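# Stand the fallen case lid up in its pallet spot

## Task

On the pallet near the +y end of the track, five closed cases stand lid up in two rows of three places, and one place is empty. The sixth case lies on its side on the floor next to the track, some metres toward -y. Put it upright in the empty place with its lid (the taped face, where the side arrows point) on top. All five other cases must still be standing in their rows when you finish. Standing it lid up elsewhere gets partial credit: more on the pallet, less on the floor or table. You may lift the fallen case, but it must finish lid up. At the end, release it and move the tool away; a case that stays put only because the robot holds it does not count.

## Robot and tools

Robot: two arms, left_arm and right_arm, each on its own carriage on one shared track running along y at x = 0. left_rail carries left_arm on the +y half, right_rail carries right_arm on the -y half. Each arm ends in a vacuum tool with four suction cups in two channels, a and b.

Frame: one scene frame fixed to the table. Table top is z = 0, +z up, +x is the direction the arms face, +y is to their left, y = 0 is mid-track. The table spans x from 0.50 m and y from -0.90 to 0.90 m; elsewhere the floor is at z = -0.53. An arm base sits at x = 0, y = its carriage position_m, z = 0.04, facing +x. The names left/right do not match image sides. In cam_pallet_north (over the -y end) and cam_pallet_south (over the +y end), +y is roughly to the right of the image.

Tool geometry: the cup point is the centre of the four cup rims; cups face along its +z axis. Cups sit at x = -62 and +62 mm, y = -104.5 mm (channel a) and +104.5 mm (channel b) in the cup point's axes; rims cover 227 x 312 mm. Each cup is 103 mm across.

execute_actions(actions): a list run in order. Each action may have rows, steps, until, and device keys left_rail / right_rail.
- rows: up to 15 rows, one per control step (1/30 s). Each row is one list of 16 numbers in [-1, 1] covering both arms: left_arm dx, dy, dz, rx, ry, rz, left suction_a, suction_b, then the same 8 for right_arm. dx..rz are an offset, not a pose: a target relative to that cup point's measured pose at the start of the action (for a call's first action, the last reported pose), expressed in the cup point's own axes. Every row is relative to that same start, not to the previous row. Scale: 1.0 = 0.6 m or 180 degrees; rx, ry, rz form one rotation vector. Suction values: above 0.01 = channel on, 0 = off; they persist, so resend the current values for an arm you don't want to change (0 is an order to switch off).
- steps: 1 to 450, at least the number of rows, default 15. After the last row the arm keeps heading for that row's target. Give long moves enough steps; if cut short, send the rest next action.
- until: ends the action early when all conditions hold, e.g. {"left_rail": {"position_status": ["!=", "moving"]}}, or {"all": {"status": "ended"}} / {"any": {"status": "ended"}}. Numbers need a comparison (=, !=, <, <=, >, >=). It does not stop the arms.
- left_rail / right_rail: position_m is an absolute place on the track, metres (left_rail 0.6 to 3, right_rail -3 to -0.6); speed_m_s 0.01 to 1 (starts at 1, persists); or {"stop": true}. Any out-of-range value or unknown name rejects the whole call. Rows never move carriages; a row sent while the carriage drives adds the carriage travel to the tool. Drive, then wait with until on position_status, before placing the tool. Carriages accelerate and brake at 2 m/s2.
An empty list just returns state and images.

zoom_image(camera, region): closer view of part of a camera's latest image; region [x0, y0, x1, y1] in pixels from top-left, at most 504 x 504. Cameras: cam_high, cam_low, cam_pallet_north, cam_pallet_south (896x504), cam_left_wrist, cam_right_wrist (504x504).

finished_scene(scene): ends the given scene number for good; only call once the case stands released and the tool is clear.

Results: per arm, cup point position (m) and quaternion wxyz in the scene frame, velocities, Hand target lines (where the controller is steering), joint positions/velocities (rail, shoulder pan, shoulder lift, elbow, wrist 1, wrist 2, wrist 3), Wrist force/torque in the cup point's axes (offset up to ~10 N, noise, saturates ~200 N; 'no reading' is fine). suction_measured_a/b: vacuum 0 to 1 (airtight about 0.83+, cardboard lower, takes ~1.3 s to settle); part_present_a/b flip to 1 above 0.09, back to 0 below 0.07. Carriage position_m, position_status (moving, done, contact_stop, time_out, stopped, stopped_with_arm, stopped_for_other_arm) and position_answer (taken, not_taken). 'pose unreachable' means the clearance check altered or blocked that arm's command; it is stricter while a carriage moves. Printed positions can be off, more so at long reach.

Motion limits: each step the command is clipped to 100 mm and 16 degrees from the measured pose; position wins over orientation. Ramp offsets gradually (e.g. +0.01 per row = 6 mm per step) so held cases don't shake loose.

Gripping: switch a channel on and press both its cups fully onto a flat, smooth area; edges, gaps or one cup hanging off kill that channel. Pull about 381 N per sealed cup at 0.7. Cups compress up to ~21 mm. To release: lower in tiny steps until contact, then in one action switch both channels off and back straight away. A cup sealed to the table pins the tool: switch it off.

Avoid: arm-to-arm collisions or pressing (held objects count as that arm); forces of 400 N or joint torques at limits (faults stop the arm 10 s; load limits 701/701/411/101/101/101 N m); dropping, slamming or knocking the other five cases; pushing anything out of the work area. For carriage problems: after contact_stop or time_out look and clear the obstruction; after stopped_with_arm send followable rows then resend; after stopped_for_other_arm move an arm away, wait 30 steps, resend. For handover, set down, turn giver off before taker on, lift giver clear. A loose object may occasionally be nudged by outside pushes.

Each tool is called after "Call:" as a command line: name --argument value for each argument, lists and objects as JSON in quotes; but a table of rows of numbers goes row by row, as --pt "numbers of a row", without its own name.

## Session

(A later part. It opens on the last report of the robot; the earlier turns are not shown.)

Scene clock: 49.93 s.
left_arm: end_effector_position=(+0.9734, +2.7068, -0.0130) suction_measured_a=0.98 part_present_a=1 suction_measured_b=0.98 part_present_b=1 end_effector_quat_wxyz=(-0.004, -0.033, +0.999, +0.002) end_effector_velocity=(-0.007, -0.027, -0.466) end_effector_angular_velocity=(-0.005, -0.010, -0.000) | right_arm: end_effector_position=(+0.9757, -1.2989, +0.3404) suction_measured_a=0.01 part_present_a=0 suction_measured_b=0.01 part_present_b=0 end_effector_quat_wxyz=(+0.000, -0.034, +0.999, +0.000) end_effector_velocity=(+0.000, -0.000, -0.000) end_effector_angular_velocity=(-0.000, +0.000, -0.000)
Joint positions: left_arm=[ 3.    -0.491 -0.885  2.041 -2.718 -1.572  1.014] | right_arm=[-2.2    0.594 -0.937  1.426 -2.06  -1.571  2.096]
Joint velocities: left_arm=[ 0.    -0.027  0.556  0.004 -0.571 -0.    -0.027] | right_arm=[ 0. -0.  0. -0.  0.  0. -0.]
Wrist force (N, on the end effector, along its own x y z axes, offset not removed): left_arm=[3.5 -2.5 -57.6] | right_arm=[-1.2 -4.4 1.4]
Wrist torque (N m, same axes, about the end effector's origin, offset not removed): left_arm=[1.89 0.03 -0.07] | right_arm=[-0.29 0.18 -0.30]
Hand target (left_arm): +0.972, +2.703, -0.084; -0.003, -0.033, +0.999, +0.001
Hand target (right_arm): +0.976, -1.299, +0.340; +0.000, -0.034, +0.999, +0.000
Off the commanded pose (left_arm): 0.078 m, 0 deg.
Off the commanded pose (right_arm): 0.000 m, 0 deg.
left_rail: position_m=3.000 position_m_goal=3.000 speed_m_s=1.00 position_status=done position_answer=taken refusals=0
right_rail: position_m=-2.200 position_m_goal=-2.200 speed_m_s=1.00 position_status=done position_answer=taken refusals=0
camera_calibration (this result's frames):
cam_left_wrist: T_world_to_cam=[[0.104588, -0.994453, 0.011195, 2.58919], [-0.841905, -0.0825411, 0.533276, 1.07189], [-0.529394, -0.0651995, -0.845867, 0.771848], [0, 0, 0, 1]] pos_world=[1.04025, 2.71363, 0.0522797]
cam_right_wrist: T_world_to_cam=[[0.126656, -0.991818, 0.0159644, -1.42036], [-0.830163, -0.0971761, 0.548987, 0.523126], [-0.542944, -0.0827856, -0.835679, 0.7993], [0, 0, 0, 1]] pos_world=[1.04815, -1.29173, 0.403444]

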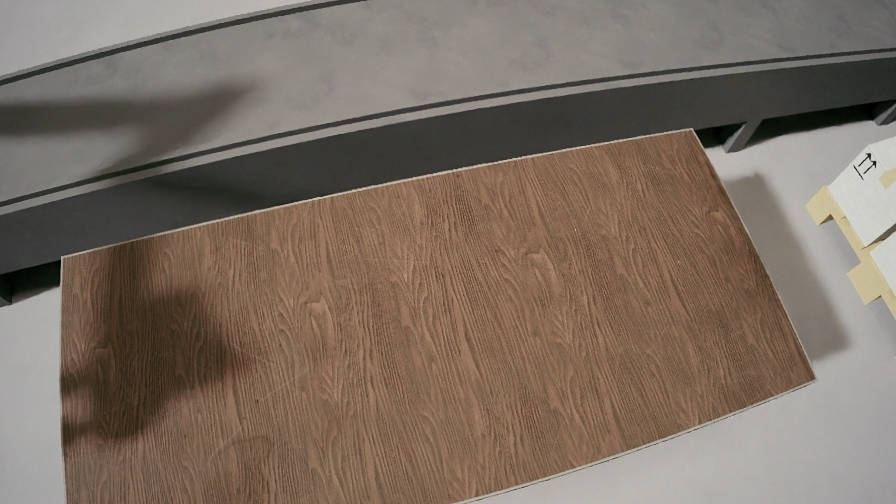

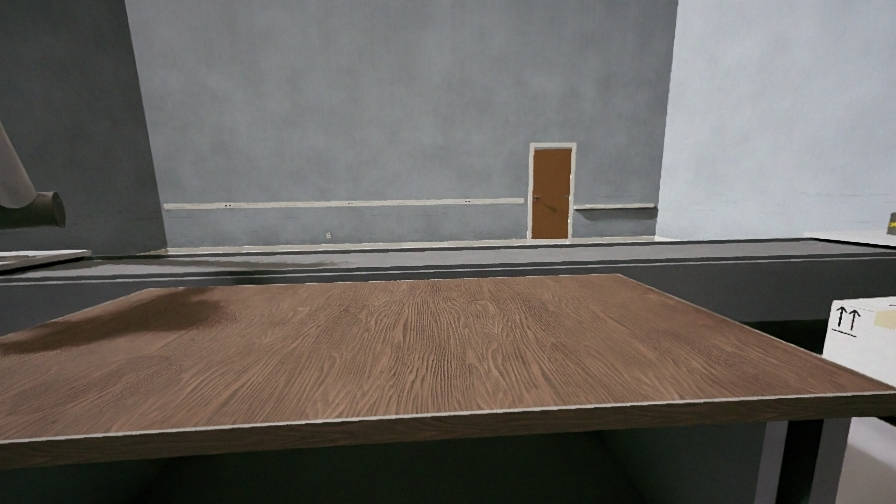

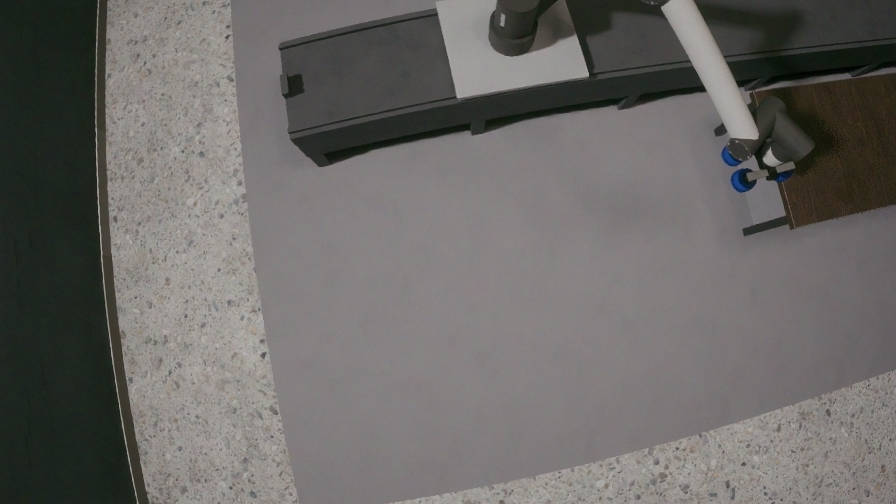

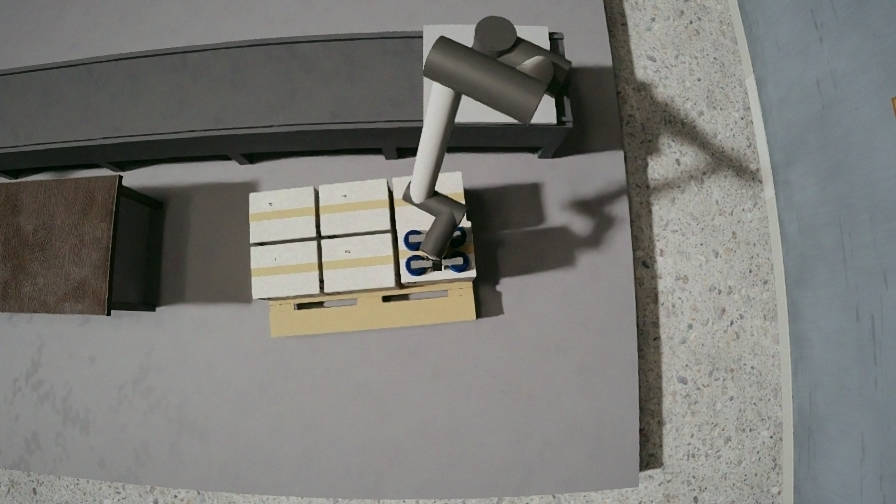

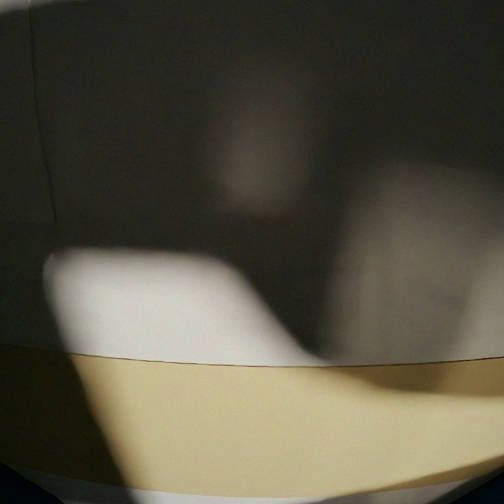

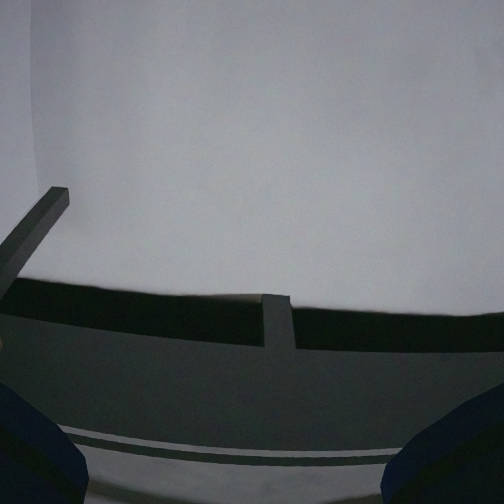

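Call:
execute_actions --actions '[]'

Call:
zoom_image --camera "cam_pallet_south" --region '[310, 165, 490, 335]'

Scene clock: 50.63 s.
left_arm: end_effector_position=(+0.9719, +2.7033, -0.0836) suction_measured_a=0.98 part_present_a=1 suction_measured_b=0.98 part_present_b=1 end_effector_quat_wxyz=(-0.003, -0.033, +0.999, +0.001) end_effector_velocity=(-0.000, -0.000, -0.002) end_effector_angular_velocity=(+0.000, +0.000, -0.000) | right_arm: end_effector_position=(+0.9757, -1.2989, +0.3404) suction_measured_a=0.01 part_present_a=0 suction_measured_b=0.01 part_present_b=0 end_effector_quat_wxyz=(+0.000, -0.034, +0.999, +0.000) end_effector_velocity=(+0.000, +0.000, -0.000) end_effector_angular_velocity=(-0.000, +0.000, -0.000)
Joint positions: left_arm=[ 3.    -0.495 -0.8    2.038 -2.803 -1.571  1.01 ] | right_arm=[-2.2    0.594 -0.937  1.426 -2.06  -1.571  2.096]
Joint velocities: left_arm=[ 0.    -0.     0.003 -0.    -0.002  0.    -0.   ] | right_arm=[ 0. -0.  0. -0.  0. -0. -0.]
Wrist force (N, on the end effector, along its own x y z axes, offset not removed): left_arm=[-1.5 -7.5 -57.7] | right_arm=[-1.0 -2.4 2.7]
Wrist torque (N m, same axes, about the end effector's origin, offset not removed): left_arm=[1.07 0.18 0.15] | right_arm=[-0.19 0.25 -0.39]
Hand target (left_arm): +0.972, +2.703, -0.084; -0.003, -0.033, +0.999, +0.001
Hand target (right_arm): +0.976, -1.299, +0.340; +0.000, -0.034, +0.999, +0.000
Off the commanded pose (left_arm): 0.011 m, 0 deg.
Off the commanded pose (right_arm): 0.000 m, 0 deg.
left_rail: position_m=3.000 position_m_goal=3.000 speed_m_s=1.00 position_status=done position_answer=taken refusals=0
right_rail: position_m=-2.200 position_m_goal=-2.200 speed_m_s=1.00 position_status=done position_answer=taken refusals=0
camera_calibration (this result's frames):
cam_left_wrist: T_world_to_cam=[[0.104618, -0.994435, 0.0123841, 2.58671], [-0.84305, -0.0820723, 0.531536, 1.10768], [-0.527562, -0.0660487, -0.846945, 0.711523], [0, 0, 0, 1]] pos_world=[1.03858, 2.71022, -0.0181826]
cam_right_wrist: T_world_to_cam=[[0.126656, -0.991818, 0.0159646, -1.42036], [-0.830163, -0.097176, 0.548987, 0.523126], [-0.542944, -0.0827858, -0.835678, 0.7993], [0, 0, 0, 1]] pos_world=[1.04815, -1.29173, 0.403444]

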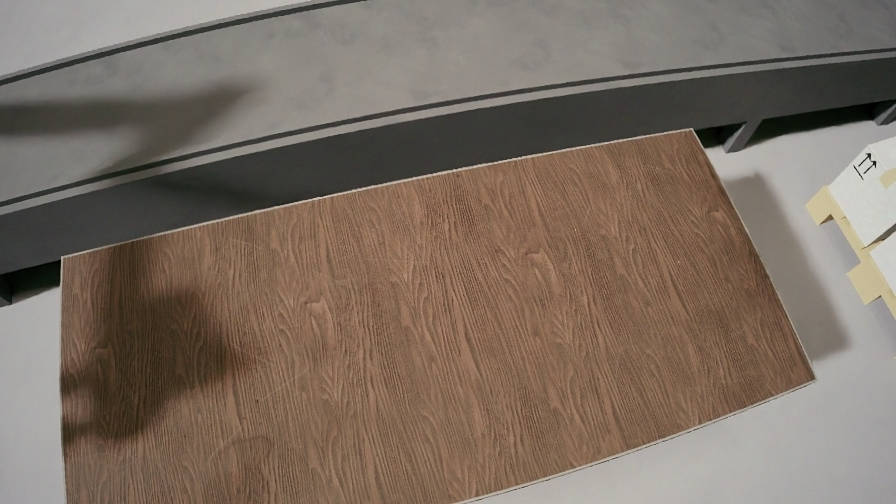

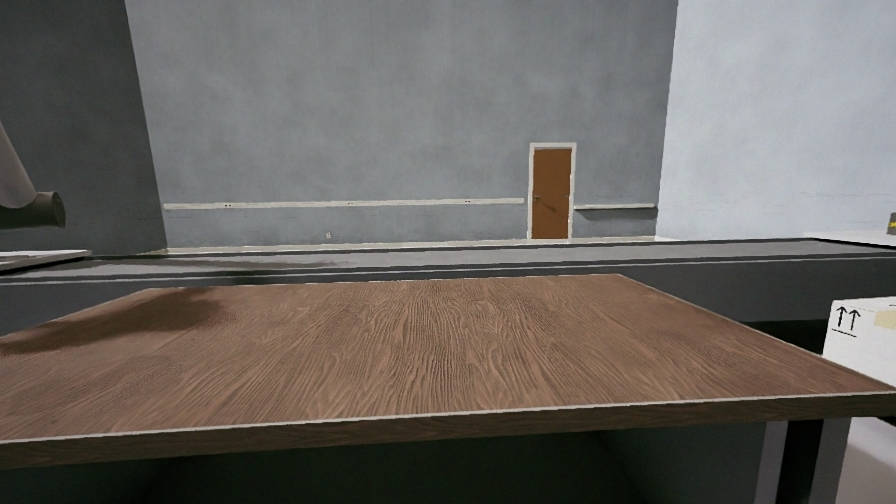

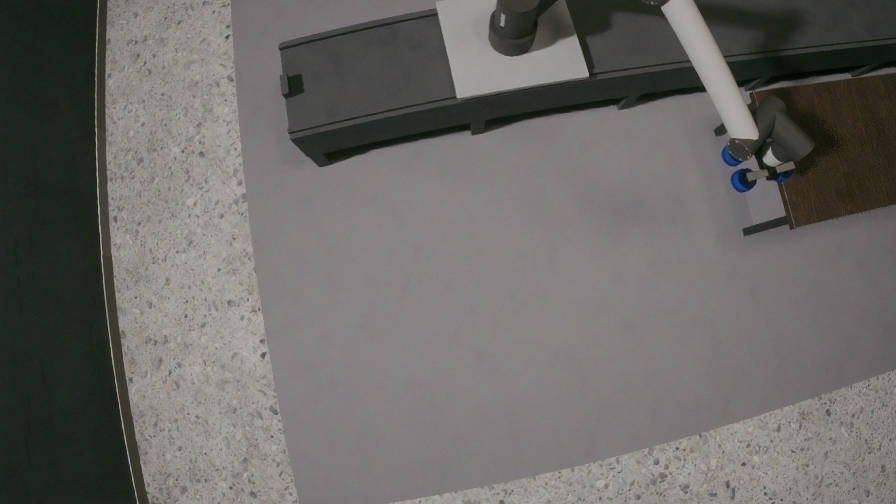

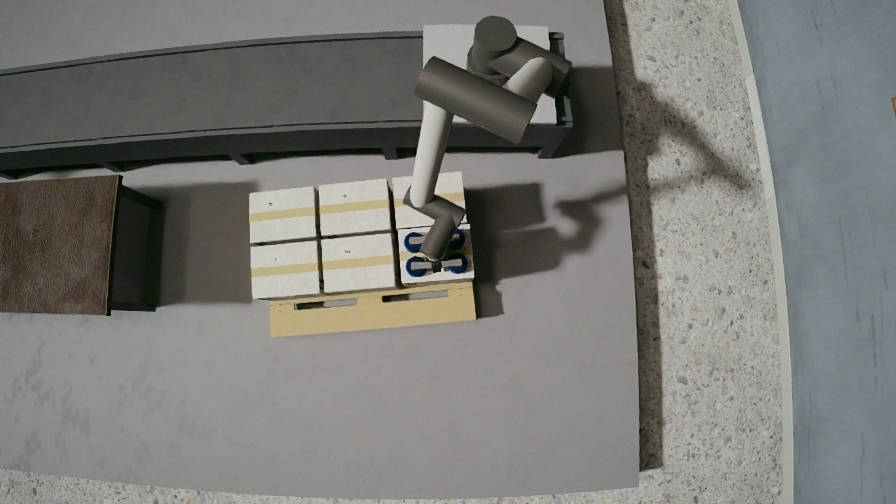

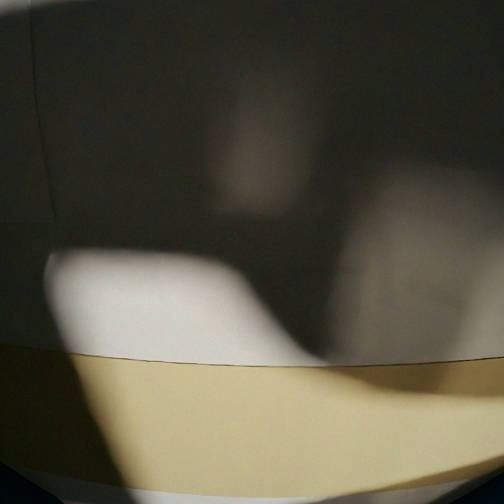

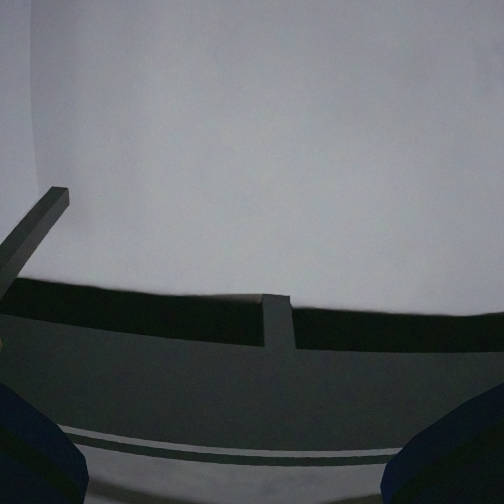

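Region (310, 165, 490, 335) of cam_pallet_south's 896x504 image, scaled by 2.800, with more detail than that image has.

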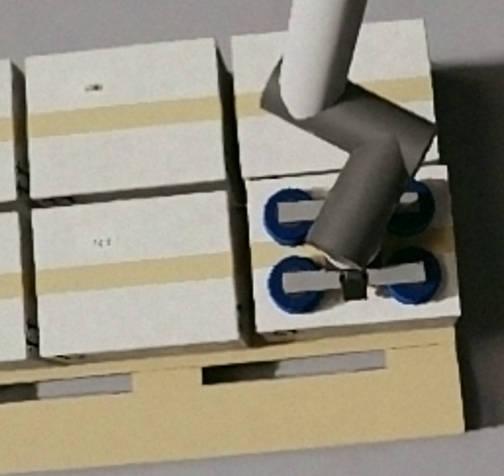

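Call:
zoom_image --camera "cam_pallet_south" --region '[380, 210, 480, 300]'

Region (380, 210, 480, 300) of cam_pallet_south's 896x504 image, scaled by 5.040, with more detail than that image has; it fills the top 454 rows of this view, and the rest is white.

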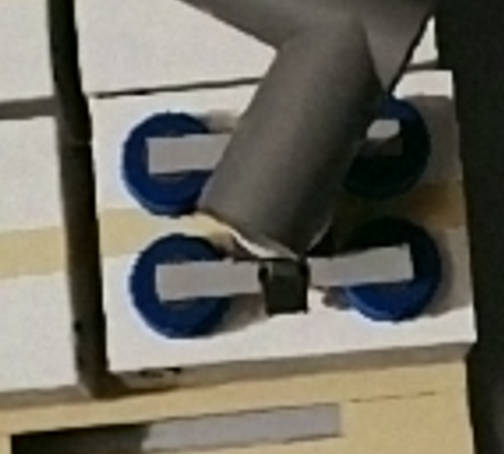

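Call:
execute_actions --actions '[{"rows": [[-0.0009,-0.0016,0.0043,0,-0.0002,0,1,1,0,0,0,0,0,0,0,0],[-0.0027,-0.0049,0.0135,0.0002,-0.0005,0,1,1,0,0,0,0,0,0,0,0],[-0.0052,-0.0094,0.0259,0.0003,-0.0009,0,1,1,0,0,0,0,0,0,0,0],[-0.0078,-0.014,0.0389,0.0005,-0.0013,0,1,1,0,0,0,0,0,0,0,0],[-0.0097,-0.0176,0.0486,0.0006,-0.0016,0,1,1,0,0,0,0,0,0,0,0],[-0.0108,-0.0195,0.054,0.0007,-0.0018,0,1,1,0,0,0,0,0,0,0,0]], "steps": 6}]'

Scene clock: 51.87 s.
left_arm: end_effector_position=(+0.9745, +2.6992, -0.0955) suction_measured_a=0.98 part_present_a=1 suction_measured_b=0.98 part_present_b=1 end_effector_quat_wxyz=(-0.002, -0.033, +0.999, +0.001) end_effector_velocity=(+0.024, -0.043, -0.130) end_effector_angular_velocity=(-0.005, -0.018, -0.001) | right_arm: end_effector_position=(+0.9757, -1.2989, +0.3404) suction_measured_a=0.01 part_present_a=0 suction_measured_b=0.01 part_present_b=0 end_effector_quat_wxyz=(+0.000, -0.034, +0.999, +0.000) end_effector_velocity=(-0.000, +0.000, +0.000) end_effector_angular_velocity=(+0.000, -0.000, +0.000)
Joint positions: left_arm=[ 3.    -0.498 -0.783  2.032 -2.816 -1.571  1.007] | right_arm=[-2.2    0.594 -0.937  1.426 -2.06  -1.571  2.096]
Joint velocities: left_arm=[ 0.    -0.028  0.175 -0.066 -0.128  0.004 -0.027] | right_arm=[ 0.  0. -0.  0.  0. -0.  0.]
Wrist force (N, on the end effector, along its own x y z axes, offset not removed): left_arm=[2.5 -1.8 -58.9] | right_arm=[-1.4 -4.0 2.9]
Wrist torque (N m, same axes, about the end effector's origin, offset not removed): left_arm=[1.74 -0.41 0.14] | right_arm=[-0.29 0.34 -0.38]
Hand target (left_arm): +0.978, +2.693, -0.116; -0.000, -0.033, +0.999, +0.000
Hand target (right_arm): +0.976, -1.299, +0.340; +0.000, -0.034, +0.999, +0.000
Off the commanded pose (left_arm): 0.022 m, 0 deg.
Off the commanded pose (right_arm): 0.000 m, 0 deg.
left_rail: position_m=3.000 position_m_goal=3.000 speed_m_s=1.00 position_status=done position_answer=taken refusals=0
right_rail: position_m=-2.200 position_m_goal=-2.200 speed_m_s=1.00 position_status=done position_answer=taken refusals=0
camera_calibration (this result's frames):
cam_left_wrist: T_world_to_cam=[[0.104588, -0.994426, 0.0133545, 2.58252], [-0.844301, -0.0816863, 0.529607, 1.11583], [-0.525564, -0.0666656, -0.848138, 0.702103], [0, 0, 0, 1]] pos_world=[1.041, 2.70608, -0.0299591]
cam_right_wrist: T_world_to_cam=[[0.126656, -0.991818, 0.0159642, -1.42036], [-0.830163, -0.097176, 0.548987, 0.523126], [-0.542944, -0.0827854, -0.835679, 0.799301], [0, 0, 0, 1]] pos_world=[1.04815, -1.29173, 0.403444]

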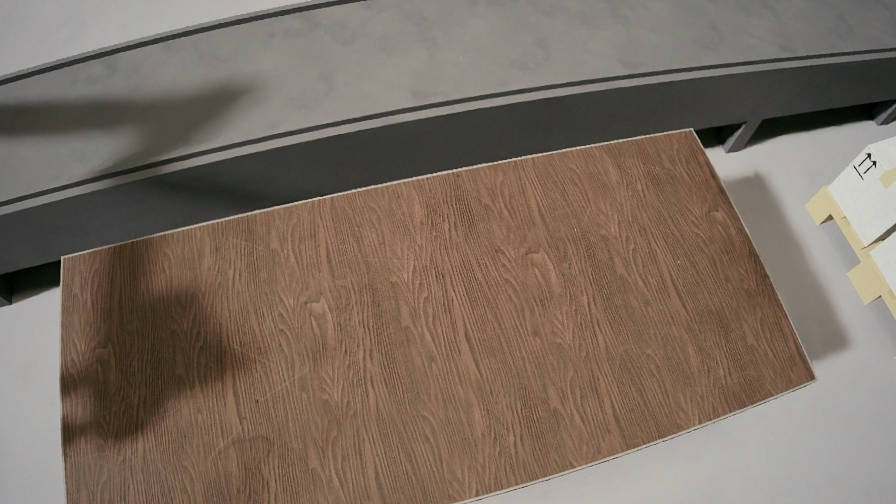

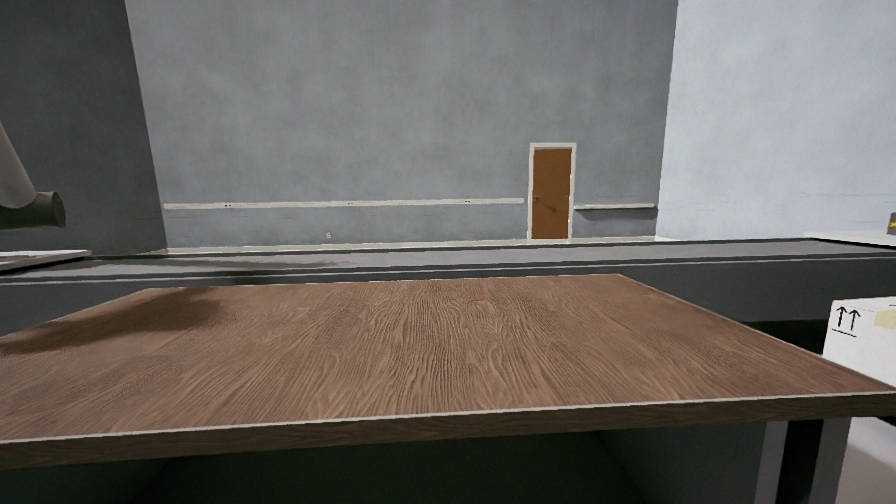

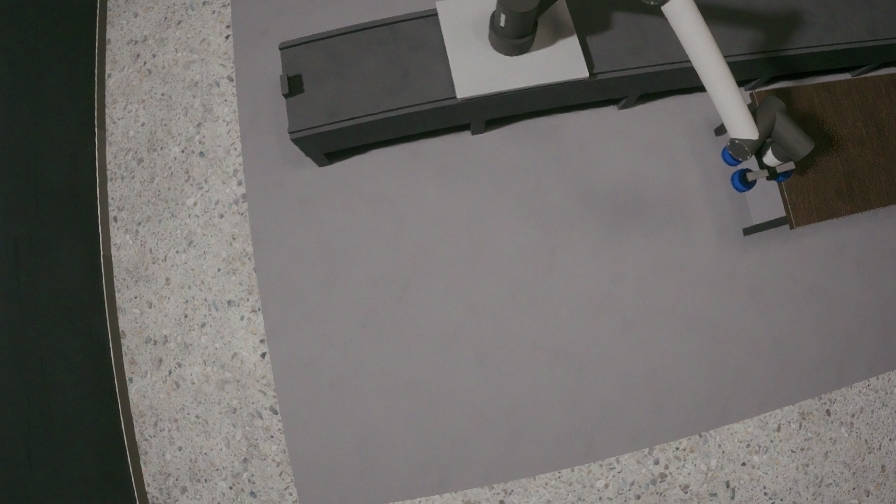

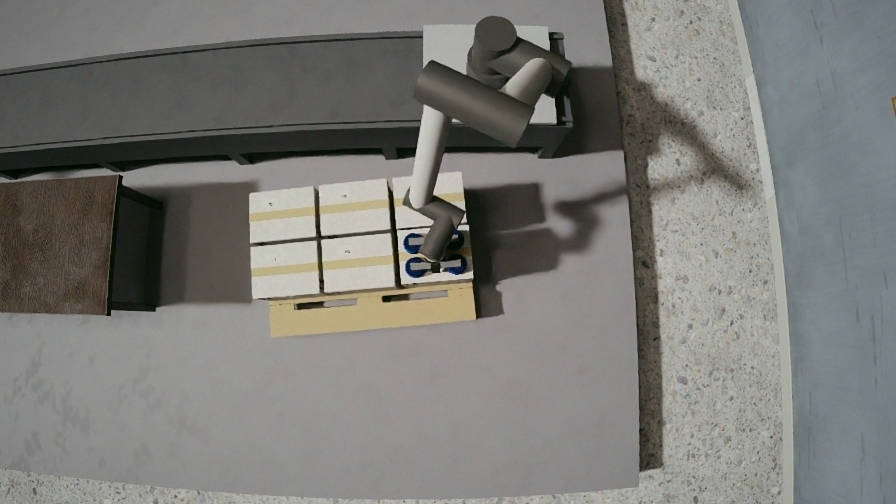

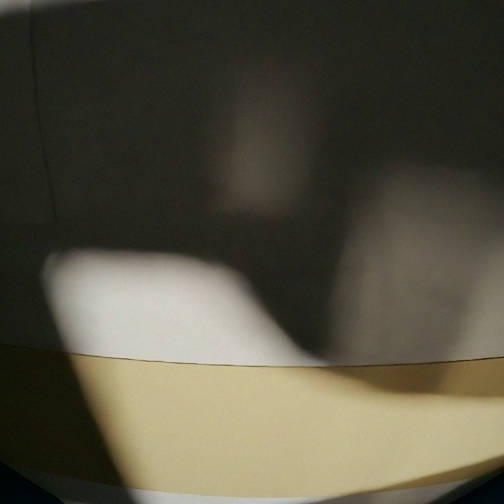

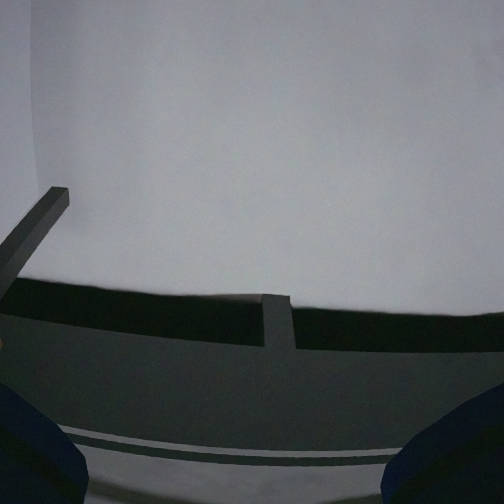

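Call:
execute_actions --actions '[]'

Call:
zoom_image --camera "cam_pallet_south" --region '[380, 210, 480, 300]'

Scene clock: 52.33 s.
left_arm: end_effector_position=(+0.9781, +2.6927, -0.1151) suction_measured_a=0.98 part_present_a=1 suction_measured_b=0.98 part_present_b=1 end_effector_quat_wxyz=(-0.000, -0.033, +0.999, +0.000) end_effector_velocity=(+0.001, -0.001, -0.004) end_effector_angular_velocity=(-0.000, -0.001, +0.000) | right_arm: end_effector_position=(+0.9757, -1.2989, +0.3404) suction_measured_a=0.01 part_present_a=0 suction_measured_b=0.01 part_present_b=0 end_effector_quat_wxyz=(+0.000, -0.034, +0.999, +0.000) end_effector_velocity=(-0.000, +0.000, -0.000) end_effector_angular_velocity=(-0.000, +0.000, -0.000)
Joint positions: left_arm=[ 3.    -0.502 -0.757  2.022 -2.835 -1.57   1.003] | right_arm=[-2.2    0.594 -0.937  1.426 -2.06  -1.571  2.096]
Joint velocities: left_arm=[ 0.    -0.001  0.005 -0.002 -0.004  0.    -0.001] | right_arm=[ 0.  0.  0. -0. -0. -0.  0.]
Wrist force (N, on the end effector, along its own x y z axes, offset not removed): left_arm=[2.1 6.0 -57.0] | right_arm=[-1.8 -3.9 2.3]
Wrist torque (N m, same axes, about the end effector's origin, offset not removed): left_arm=[2.88 -0.20 0.15] | right_arm=[-0.24 0.32 -0.40]
Hand target (left_arm): +0.978, +2.693, -0.116; -0.000, -0.033, +0.999, +0.000
Hand target (right_arm): +0.976, -1.299, +0.340; +0.000, -0.034, +0.999, +0.000
Off the commanded pose (left_arm): 0.001 m, 0 deg.
Off the commanded pose (right_arm): 0.000 m, 0 deg.
left_rail: position_m=3.000 position_m_goal=3.000 speed_m_s=1.00 position_status=done position_answer=taken refusals=0
right_rail: position_m=-2.200 position_m_goal=-2.200 speed_m_s=1.00 position_status=done position_answer=taken refusals=0
camera_calibration (this result's frames):
cam_left_wrist: T_world_to_cam=[[0.104502, -0.994417, 0.014643, 2.57619], [-0.845941, -0.0811381, 0.527068, 1.12858], [-0.522937, -0.067467, -0.849697, 0.686382], [0, 0, 0, 1]] pos_world=[1.04443, 2.69969, -0.0493453]
cam_right_wrist: T_world_to_cam=[[0.126656, -0.991818, 0.0159644, -1.42036], [-0.830163, -0.097176, 0.548987, 0.523126], [-0.542944, -0.0827856, -0.835679, 0.7993], [0, 0, 0, 1]] pos_world=[1.04815, -1.29173, 0.403444]

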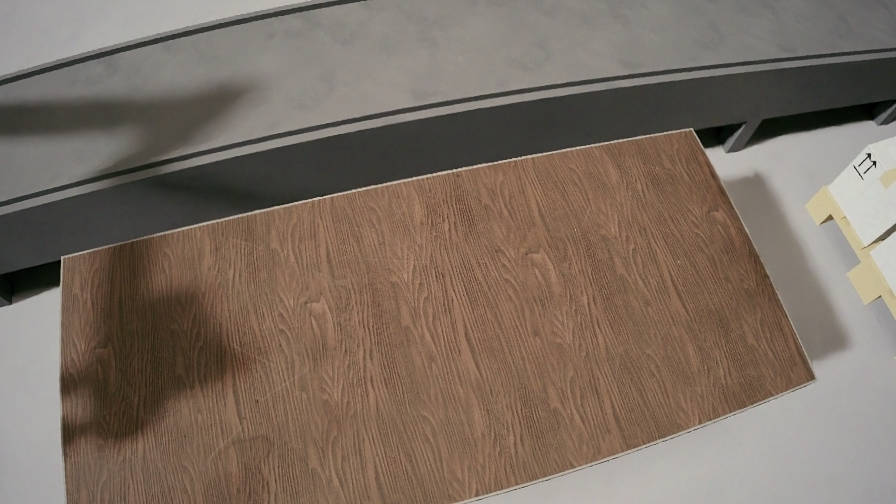

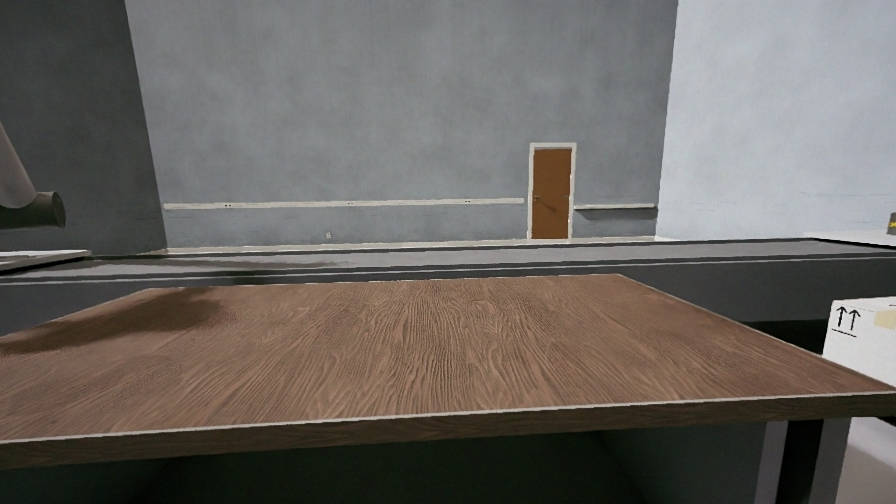

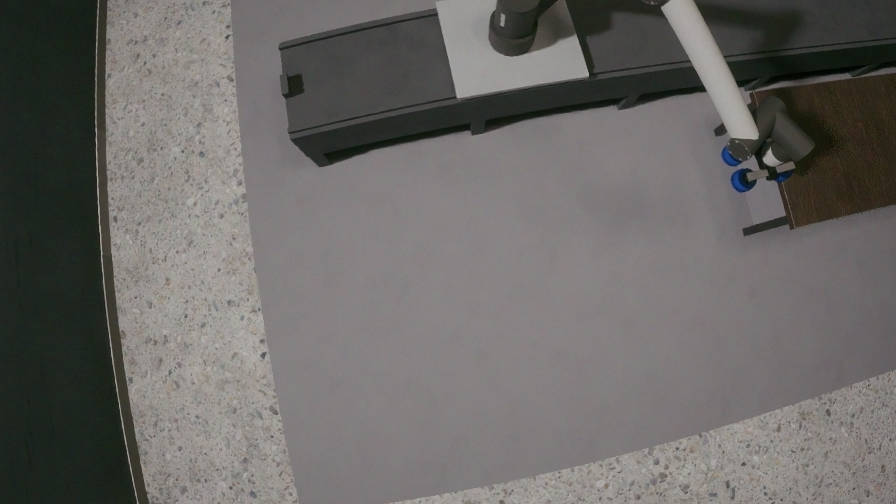

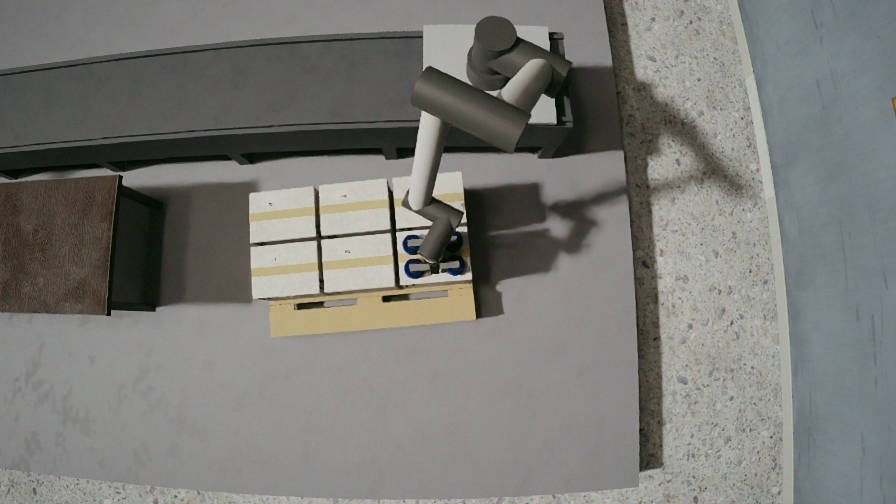

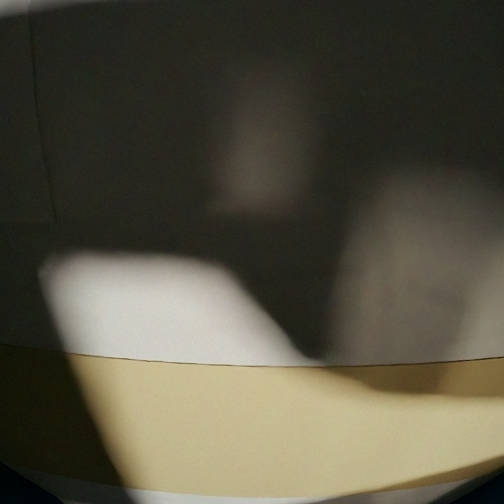

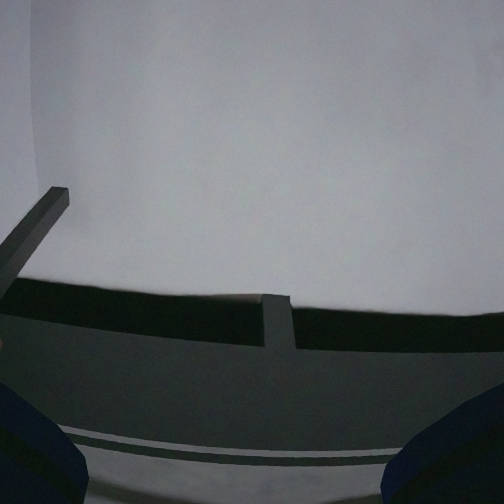

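Region (380, 210, 480, 300) of cam_pallet_south's 896x504 image, scaled by 5.040, with more detail than that image has; it fills the top 454 rows of this view, and the rest is white.

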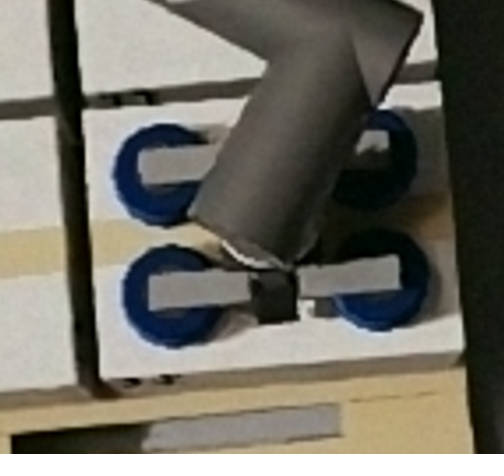

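Call:
execute_actions --actions '[{"rows": [[-0.0015,0,0.004,0,0,0,1,1,0,0,0,0,0,0,0,0],[-0.003,0,0.0072,0,0,0,1,1,0,0,0,0,0,0,0,0]], "steps": 2}]'

Scene clock: 60.13 s.
left_arm: end_effector_position=(+0.9783, +2.6925, -0.1159) suction_measured_a=0.98 part_present_a=1 suction_measured_b=0.98 part_present_b=1 end_effector_quat_wxyz=(-0.000, -0.033, +0.999, +0.000) end_effector_velocity=(+0.006, -0.001, -0.013) end_effector_angular_velocity=(-0.000, -0.001, +0.001) | right_arm: end_effector_position=(+0.9757, -1.2989, +0.3404) suction_measured_a=0.01 part_present_a=0 suction_measured_b=0.01 part_present_b=0 end_effector_quat_wxyz=(+0.000, -0.034, +0.999, +0.000) end_effector_velocity=(-0.000, +0.000, +0.000) end_effector_angular_velocity=(-0.000, -0.000, -0.000)
Joint positions: left_arm=[ 3.    -0.502 -0.756  2.021 -2.836 -1.57   1.003] | right_arm=[-2.2    0.594 -0.937  1.426 -2.06  -1.571  2.096]
Joint velocities: left_arm=[ 0.     0.002  0.019 -0.011 -0.008 -0.     0.001] | right_arm=[ 0.  0. -0.  0.  0. -0.  0.]
Wrist force (N, on the end effector, along its own x y z axes, offset not removed): left_arm=[4.6 -5.0 -62.6] | right_arm=[-1.8 -4.3 3.2]
Wrist torque (N m, same axes, about the end effector's origin, offset not removed): left_arm=[1.23 -0.26 0.10] | right_arm=[-0.36 0.29 -0.41]
Hand target (left_arm): +0.980, +2.693, -0.119; -0.000, -0.033, +0.999, +0.000
Hand target (right_arm): +0.976, -1.299, +0.340; +0.000, -0.034, +0.999, +0.000
Off the commanded pose (left_arm): 0.004 m, 0 deg.
Off the commanded pose (right_arm): 0.000 m, 0 deg.
left_rail: position_m=3.000 position_m_goal=3.000 speed_m_s=1.00 position_status=done position_answer=taken refusals=0
right_rail: position_m=-2.200 position_m_goal=-2.200 speed_m_s=1.00 position_status=done position_answer=taken refusals=0
camera_calibration (this result's frames):
cam_left_wrist: T_world_to_cam=[[0.104527, -0.994414, 0.0146793, 2.57596], [-0.845981, -0.0811449, 0.527003, 1.12921], [-0.522868, -0.0675044, -0.849737, 0.68583], [0, 0, 0, 1]] pos_world=[1.04463, 2.6995, -0.0501384]
cam_right_wrist: T_world_to_cam=[[0.126656, -0.991818, 0.0159644, -1.42036], [-0.830163, -0.0971761, 0.548987, 0.523126], [-0.542944, -0.0827856, -0.835679, 0.7993], [0, 0, 0, 1]] pos_world=[1.04815, -1.29173, 0.403444]

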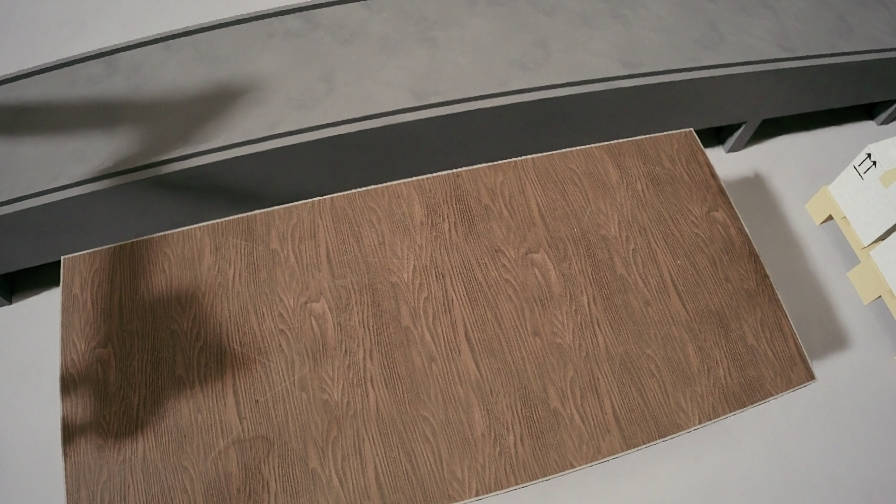

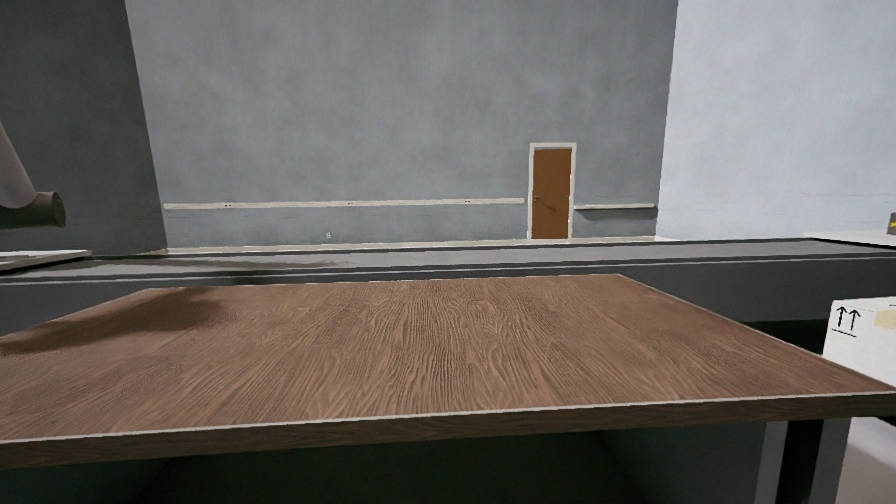

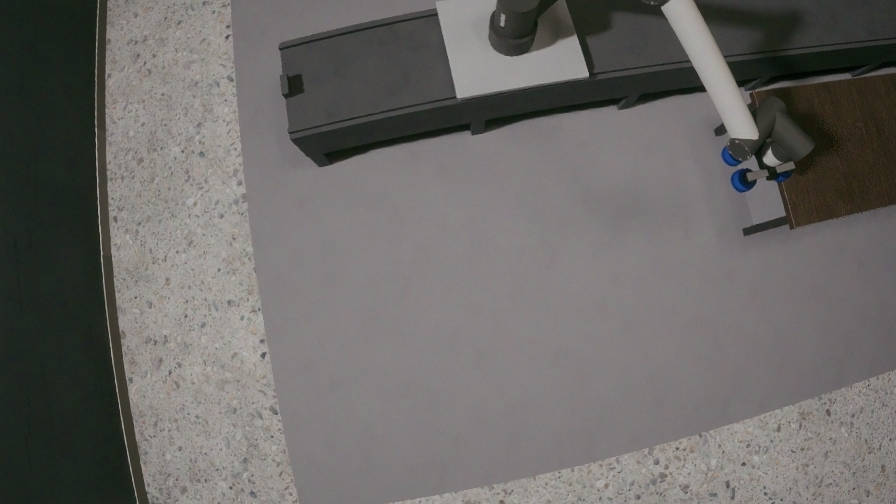

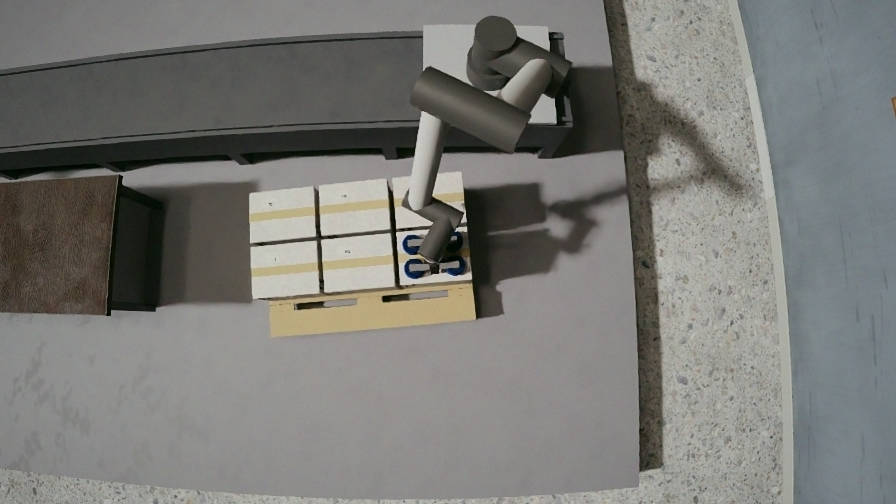

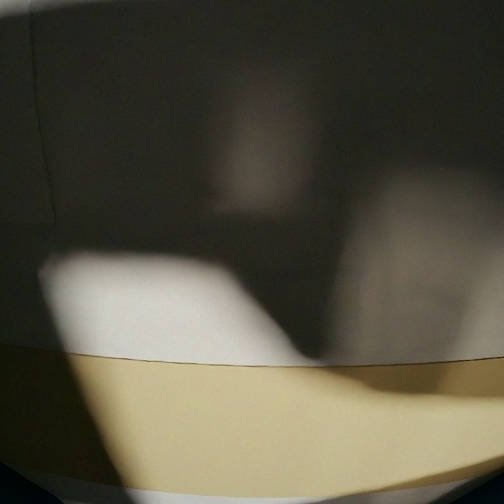

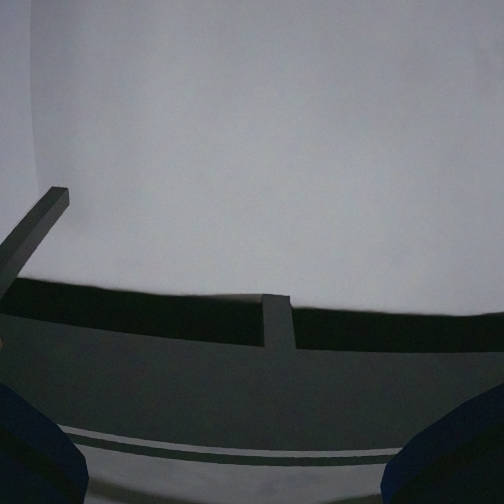

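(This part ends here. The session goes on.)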